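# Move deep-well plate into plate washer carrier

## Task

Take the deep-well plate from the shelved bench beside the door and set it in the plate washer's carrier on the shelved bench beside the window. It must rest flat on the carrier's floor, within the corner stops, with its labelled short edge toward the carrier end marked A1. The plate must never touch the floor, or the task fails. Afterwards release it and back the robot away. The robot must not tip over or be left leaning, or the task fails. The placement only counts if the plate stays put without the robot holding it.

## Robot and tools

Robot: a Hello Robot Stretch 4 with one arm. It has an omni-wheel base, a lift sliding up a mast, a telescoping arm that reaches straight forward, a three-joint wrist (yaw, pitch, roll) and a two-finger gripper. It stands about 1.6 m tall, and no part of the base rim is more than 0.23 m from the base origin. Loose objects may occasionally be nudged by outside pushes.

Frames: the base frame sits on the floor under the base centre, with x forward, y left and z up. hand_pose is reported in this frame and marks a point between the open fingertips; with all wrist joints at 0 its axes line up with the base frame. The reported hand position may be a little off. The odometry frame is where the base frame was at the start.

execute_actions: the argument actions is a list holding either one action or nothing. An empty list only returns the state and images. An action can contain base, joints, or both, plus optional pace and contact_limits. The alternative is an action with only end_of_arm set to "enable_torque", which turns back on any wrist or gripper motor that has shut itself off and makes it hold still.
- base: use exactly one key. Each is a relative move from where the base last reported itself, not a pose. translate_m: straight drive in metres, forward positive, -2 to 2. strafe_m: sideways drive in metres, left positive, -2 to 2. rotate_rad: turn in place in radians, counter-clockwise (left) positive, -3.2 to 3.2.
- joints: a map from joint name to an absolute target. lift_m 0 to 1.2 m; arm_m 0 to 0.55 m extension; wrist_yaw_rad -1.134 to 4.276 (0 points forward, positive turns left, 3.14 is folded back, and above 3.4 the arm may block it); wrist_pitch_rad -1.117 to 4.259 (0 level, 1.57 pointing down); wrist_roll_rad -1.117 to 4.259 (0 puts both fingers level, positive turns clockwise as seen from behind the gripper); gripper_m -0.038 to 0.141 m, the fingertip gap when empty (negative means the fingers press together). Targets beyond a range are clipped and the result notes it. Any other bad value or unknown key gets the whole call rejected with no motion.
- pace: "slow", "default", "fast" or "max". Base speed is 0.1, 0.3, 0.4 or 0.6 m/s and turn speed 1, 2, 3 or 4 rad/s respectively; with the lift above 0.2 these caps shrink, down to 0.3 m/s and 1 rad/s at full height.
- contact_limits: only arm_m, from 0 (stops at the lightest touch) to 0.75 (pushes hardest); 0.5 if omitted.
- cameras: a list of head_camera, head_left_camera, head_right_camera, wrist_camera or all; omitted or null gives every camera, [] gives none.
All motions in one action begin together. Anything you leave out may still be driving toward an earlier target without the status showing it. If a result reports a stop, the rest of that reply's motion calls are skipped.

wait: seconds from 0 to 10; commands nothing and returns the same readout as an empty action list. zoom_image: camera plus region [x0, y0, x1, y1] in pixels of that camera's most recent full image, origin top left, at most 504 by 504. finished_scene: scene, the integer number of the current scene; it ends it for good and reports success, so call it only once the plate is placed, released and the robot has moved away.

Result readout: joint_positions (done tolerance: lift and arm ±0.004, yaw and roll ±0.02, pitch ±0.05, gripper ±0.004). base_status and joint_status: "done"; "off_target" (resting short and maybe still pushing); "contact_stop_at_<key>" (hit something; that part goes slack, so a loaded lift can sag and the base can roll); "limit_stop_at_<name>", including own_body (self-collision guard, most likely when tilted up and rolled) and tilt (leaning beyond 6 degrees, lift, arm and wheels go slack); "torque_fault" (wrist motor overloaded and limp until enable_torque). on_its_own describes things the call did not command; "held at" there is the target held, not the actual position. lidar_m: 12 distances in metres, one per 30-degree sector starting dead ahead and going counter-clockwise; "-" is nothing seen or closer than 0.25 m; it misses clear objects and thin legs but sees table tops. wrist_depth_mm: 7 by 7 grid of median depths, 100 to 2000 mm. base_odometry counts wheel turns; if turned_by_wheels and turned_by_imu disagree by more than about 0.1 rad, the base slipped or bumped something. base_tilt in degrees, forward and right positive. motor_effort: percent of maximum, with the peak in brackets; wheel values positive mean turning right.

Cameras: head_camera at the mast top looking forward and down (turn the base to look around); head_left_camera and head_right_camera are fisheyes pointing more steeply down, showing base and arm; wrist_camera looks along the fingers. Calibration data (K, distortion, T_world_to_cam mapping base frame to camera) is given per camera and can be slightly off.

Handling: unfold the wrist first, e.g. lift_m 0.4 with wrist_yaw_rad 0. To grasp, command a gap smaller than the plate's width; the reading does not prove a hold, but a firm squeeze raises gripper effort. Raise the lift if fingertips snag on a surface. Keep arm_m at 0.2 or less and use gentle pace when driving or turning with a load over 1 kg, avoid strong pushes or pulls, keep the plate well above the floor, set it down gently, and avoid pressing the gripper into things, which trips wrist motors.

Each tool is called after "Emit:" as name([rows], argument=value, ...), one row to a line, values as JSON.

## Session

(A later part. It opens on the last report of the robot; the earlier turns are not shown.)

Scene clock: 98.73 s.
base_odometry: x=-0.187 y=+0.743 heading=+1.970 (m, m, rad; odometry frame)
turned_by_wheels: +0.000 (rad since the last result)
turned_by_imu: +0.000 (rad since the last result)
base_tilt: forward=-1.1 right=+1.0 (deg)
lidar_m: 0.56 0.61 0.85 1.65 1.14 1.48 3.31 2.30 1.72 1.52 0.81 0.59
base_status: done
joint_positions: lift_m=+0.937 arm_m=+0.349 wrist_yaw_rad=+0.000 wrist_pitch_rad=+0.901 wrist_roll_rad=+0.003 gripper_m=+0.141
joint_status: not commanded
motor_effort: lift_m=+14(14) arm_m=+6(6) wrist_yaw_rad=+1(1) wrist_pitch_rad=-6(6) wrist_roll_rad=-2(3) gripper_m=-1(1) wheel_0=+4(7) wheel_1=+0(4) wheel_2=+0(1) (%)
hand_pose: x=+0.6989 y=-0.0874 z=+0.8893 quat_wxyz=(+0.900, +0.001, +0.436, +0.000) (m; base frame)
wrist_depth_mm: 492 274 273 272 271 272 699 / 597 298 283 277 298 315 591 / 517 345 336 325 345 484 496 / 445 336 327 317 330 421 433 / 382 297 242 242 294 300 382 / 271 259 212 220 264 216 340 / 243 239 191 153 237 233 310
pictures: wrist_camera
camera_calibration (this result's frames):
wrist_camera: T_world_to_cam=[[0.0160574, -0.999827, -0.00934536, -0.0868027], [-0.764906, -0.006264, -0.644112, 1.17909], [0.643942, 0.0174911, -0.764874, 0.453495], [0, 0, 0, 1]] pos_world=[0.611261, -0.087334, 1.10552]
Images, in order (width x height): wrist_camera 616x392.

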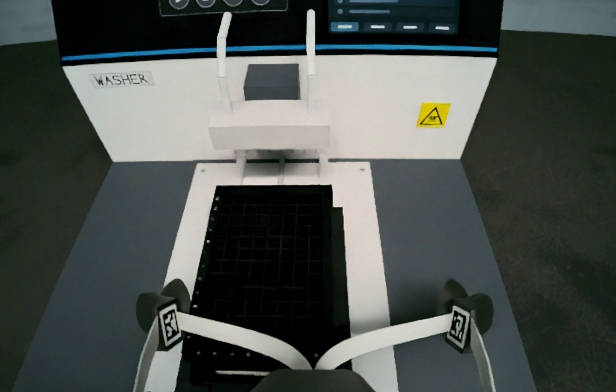

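It dropped level. Retreat and check.

Emit:
execute_actions([
  {"base":{"strafe_m":0.03}},
], cameras=[])

Emit:
execute_actions([
  {"joints":{"lift_m":1.0,"arm_m":0.18}},
], cameras=["wrist_camera"])

Emit:
zoom_image(camera="wrist_camera", region=[170,80,470,320])

Scene clock: 103.03 s.
base_odometry: x=-0.215 y=+0.732 heading=+1.970 (m, m, rad; odometry frame)
turned_by_wheels: +0.000 (rad since the last result)
turned_by_imu: -0.001 (rad since the last result)
base_tilt: forward=-1.0 right=+1.0 (deg)
lidar_m: 0.57 0.61 0.83 1.61 1.13 1.43 2.64 2.95 1.76 1.56 0.81 0.60
base_status: done
joint_positions: lift_m=+0.937 arm_m=+0.349 wrist_yaw_rad=+0.000 wrist_pitch_rad=+0.901 wrist_roll_rad=+0.003 gripper_m=+0.141
joint_status: not commanded
motor_effort: lift_m=+14(15) arm_m=+5(6) wrist_yaw_rad=+1(1) wrist_pitch_rad=-6(4) wrist_roll_rad=-2(2) gripper_m=+0(2) wheel_0=+2(7) wheel_1=-1(10) wheel_2=+0(1) (%)
hand_pose: x=+0.6989 y=-0.0874 z=+0.8893 quat_wxyz=(+0.900, +0.001, +0.436, +0.000) (m; base frame)
wrist_depth_mm: 741 274 274 273 271 270 668 / 621 298 300 274 297 297 591 / 517 366 347 264 345 355 500 / 445 355 334 264 332 338 430 / 392 297 291 236 286 291 379 / 349 259 216 217 223 217 324 / 312 238 235 154 223 234 237
pictures: none
No camera images: the call's "cameras" was empty. Leave "cameras" out to get every camera's image.

Scene clock: 104.63 s.
base_odometry: x=-0.215 y=+0.732 heading=+1.970 (m, m, rad; odometry frame)
turned_by_wheels: +0.000 (rad since the last result)
turned_by_imu: +0.000 (rad since the last result)
base_tilt: forward=-1.1 right=+1.1 (deg)
lidar_m: 0.56 0.61 0.83 1.63 1.12 1.43 2.65 2.98 1.73 1.54 0.81 0.60
base_status: not commanded
joint_positions: lift_m=+1.000 arm_m=+0.181 wrist_yaw_rad=+0.000 wrist_pitch_rad=+0.902 wrist_roll_rad=+0.003 gripper_m=+0.141
joint_status: all done
motor_effort: lift_m=+23(24) arm_m=-6(6) wrist_yaw_rad=+2(1) wrist_pitch_rad=-3(4) wrist_roll_rad=-2(2) gripper_m=-2(2) wheel_0=+2(2) wheel_1=-1(1) wheel_2=+0(0) (%)
hand_pose: x=+0.5309 y=-0.0874 z=+0.9516 quat_wxyz=(+0.900, +0.001, +0.436, -0.001) (m; base frame)
wrist_depth_mm: 878 854 436 430 433 820 820 / 732 723 492 430 484 691 699 / 615 603 480 394 473 591 591 / 530 525 418 357 413 500 508 / 466 455 387 375 384 433 449 / 424 415 404 413 413 217 413 / 1078 1060 1078 153 1060 1042 1060
pictures: wrist_camera
camera_calibration (this result's frames):
wrist_camera: T_world_to_cam=[[0.0157803, -0.999832, -0.00934688, -0.0834241], [-0.764968, -0.00605267, -0.64404, 1.09071], [0.643875, 0.0173132, -0.764935, 0.609407], [0, 0, 0, 1]] pos_world=[0.443289, -0.0873592, 1.16784]
Images, in order (width x height): wrist_camera 616x392.

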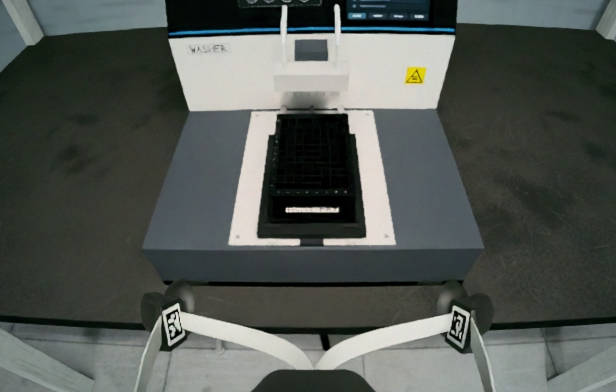

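Region (170, 80, 470, 320) of wrist_camera's 616x392 image, scaled by 1.680; it fills the top 403 rows of this view, and the rest is white.

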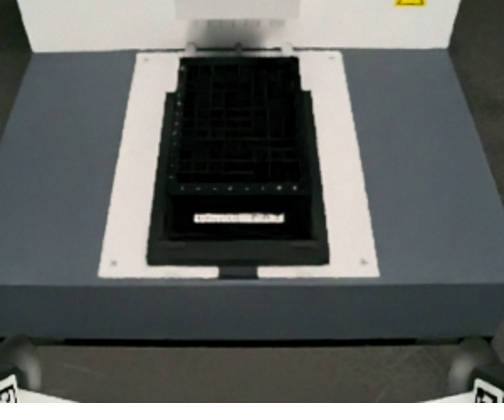

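Emit:
finished_scene(scene=2)

The scene is finished: the task was done.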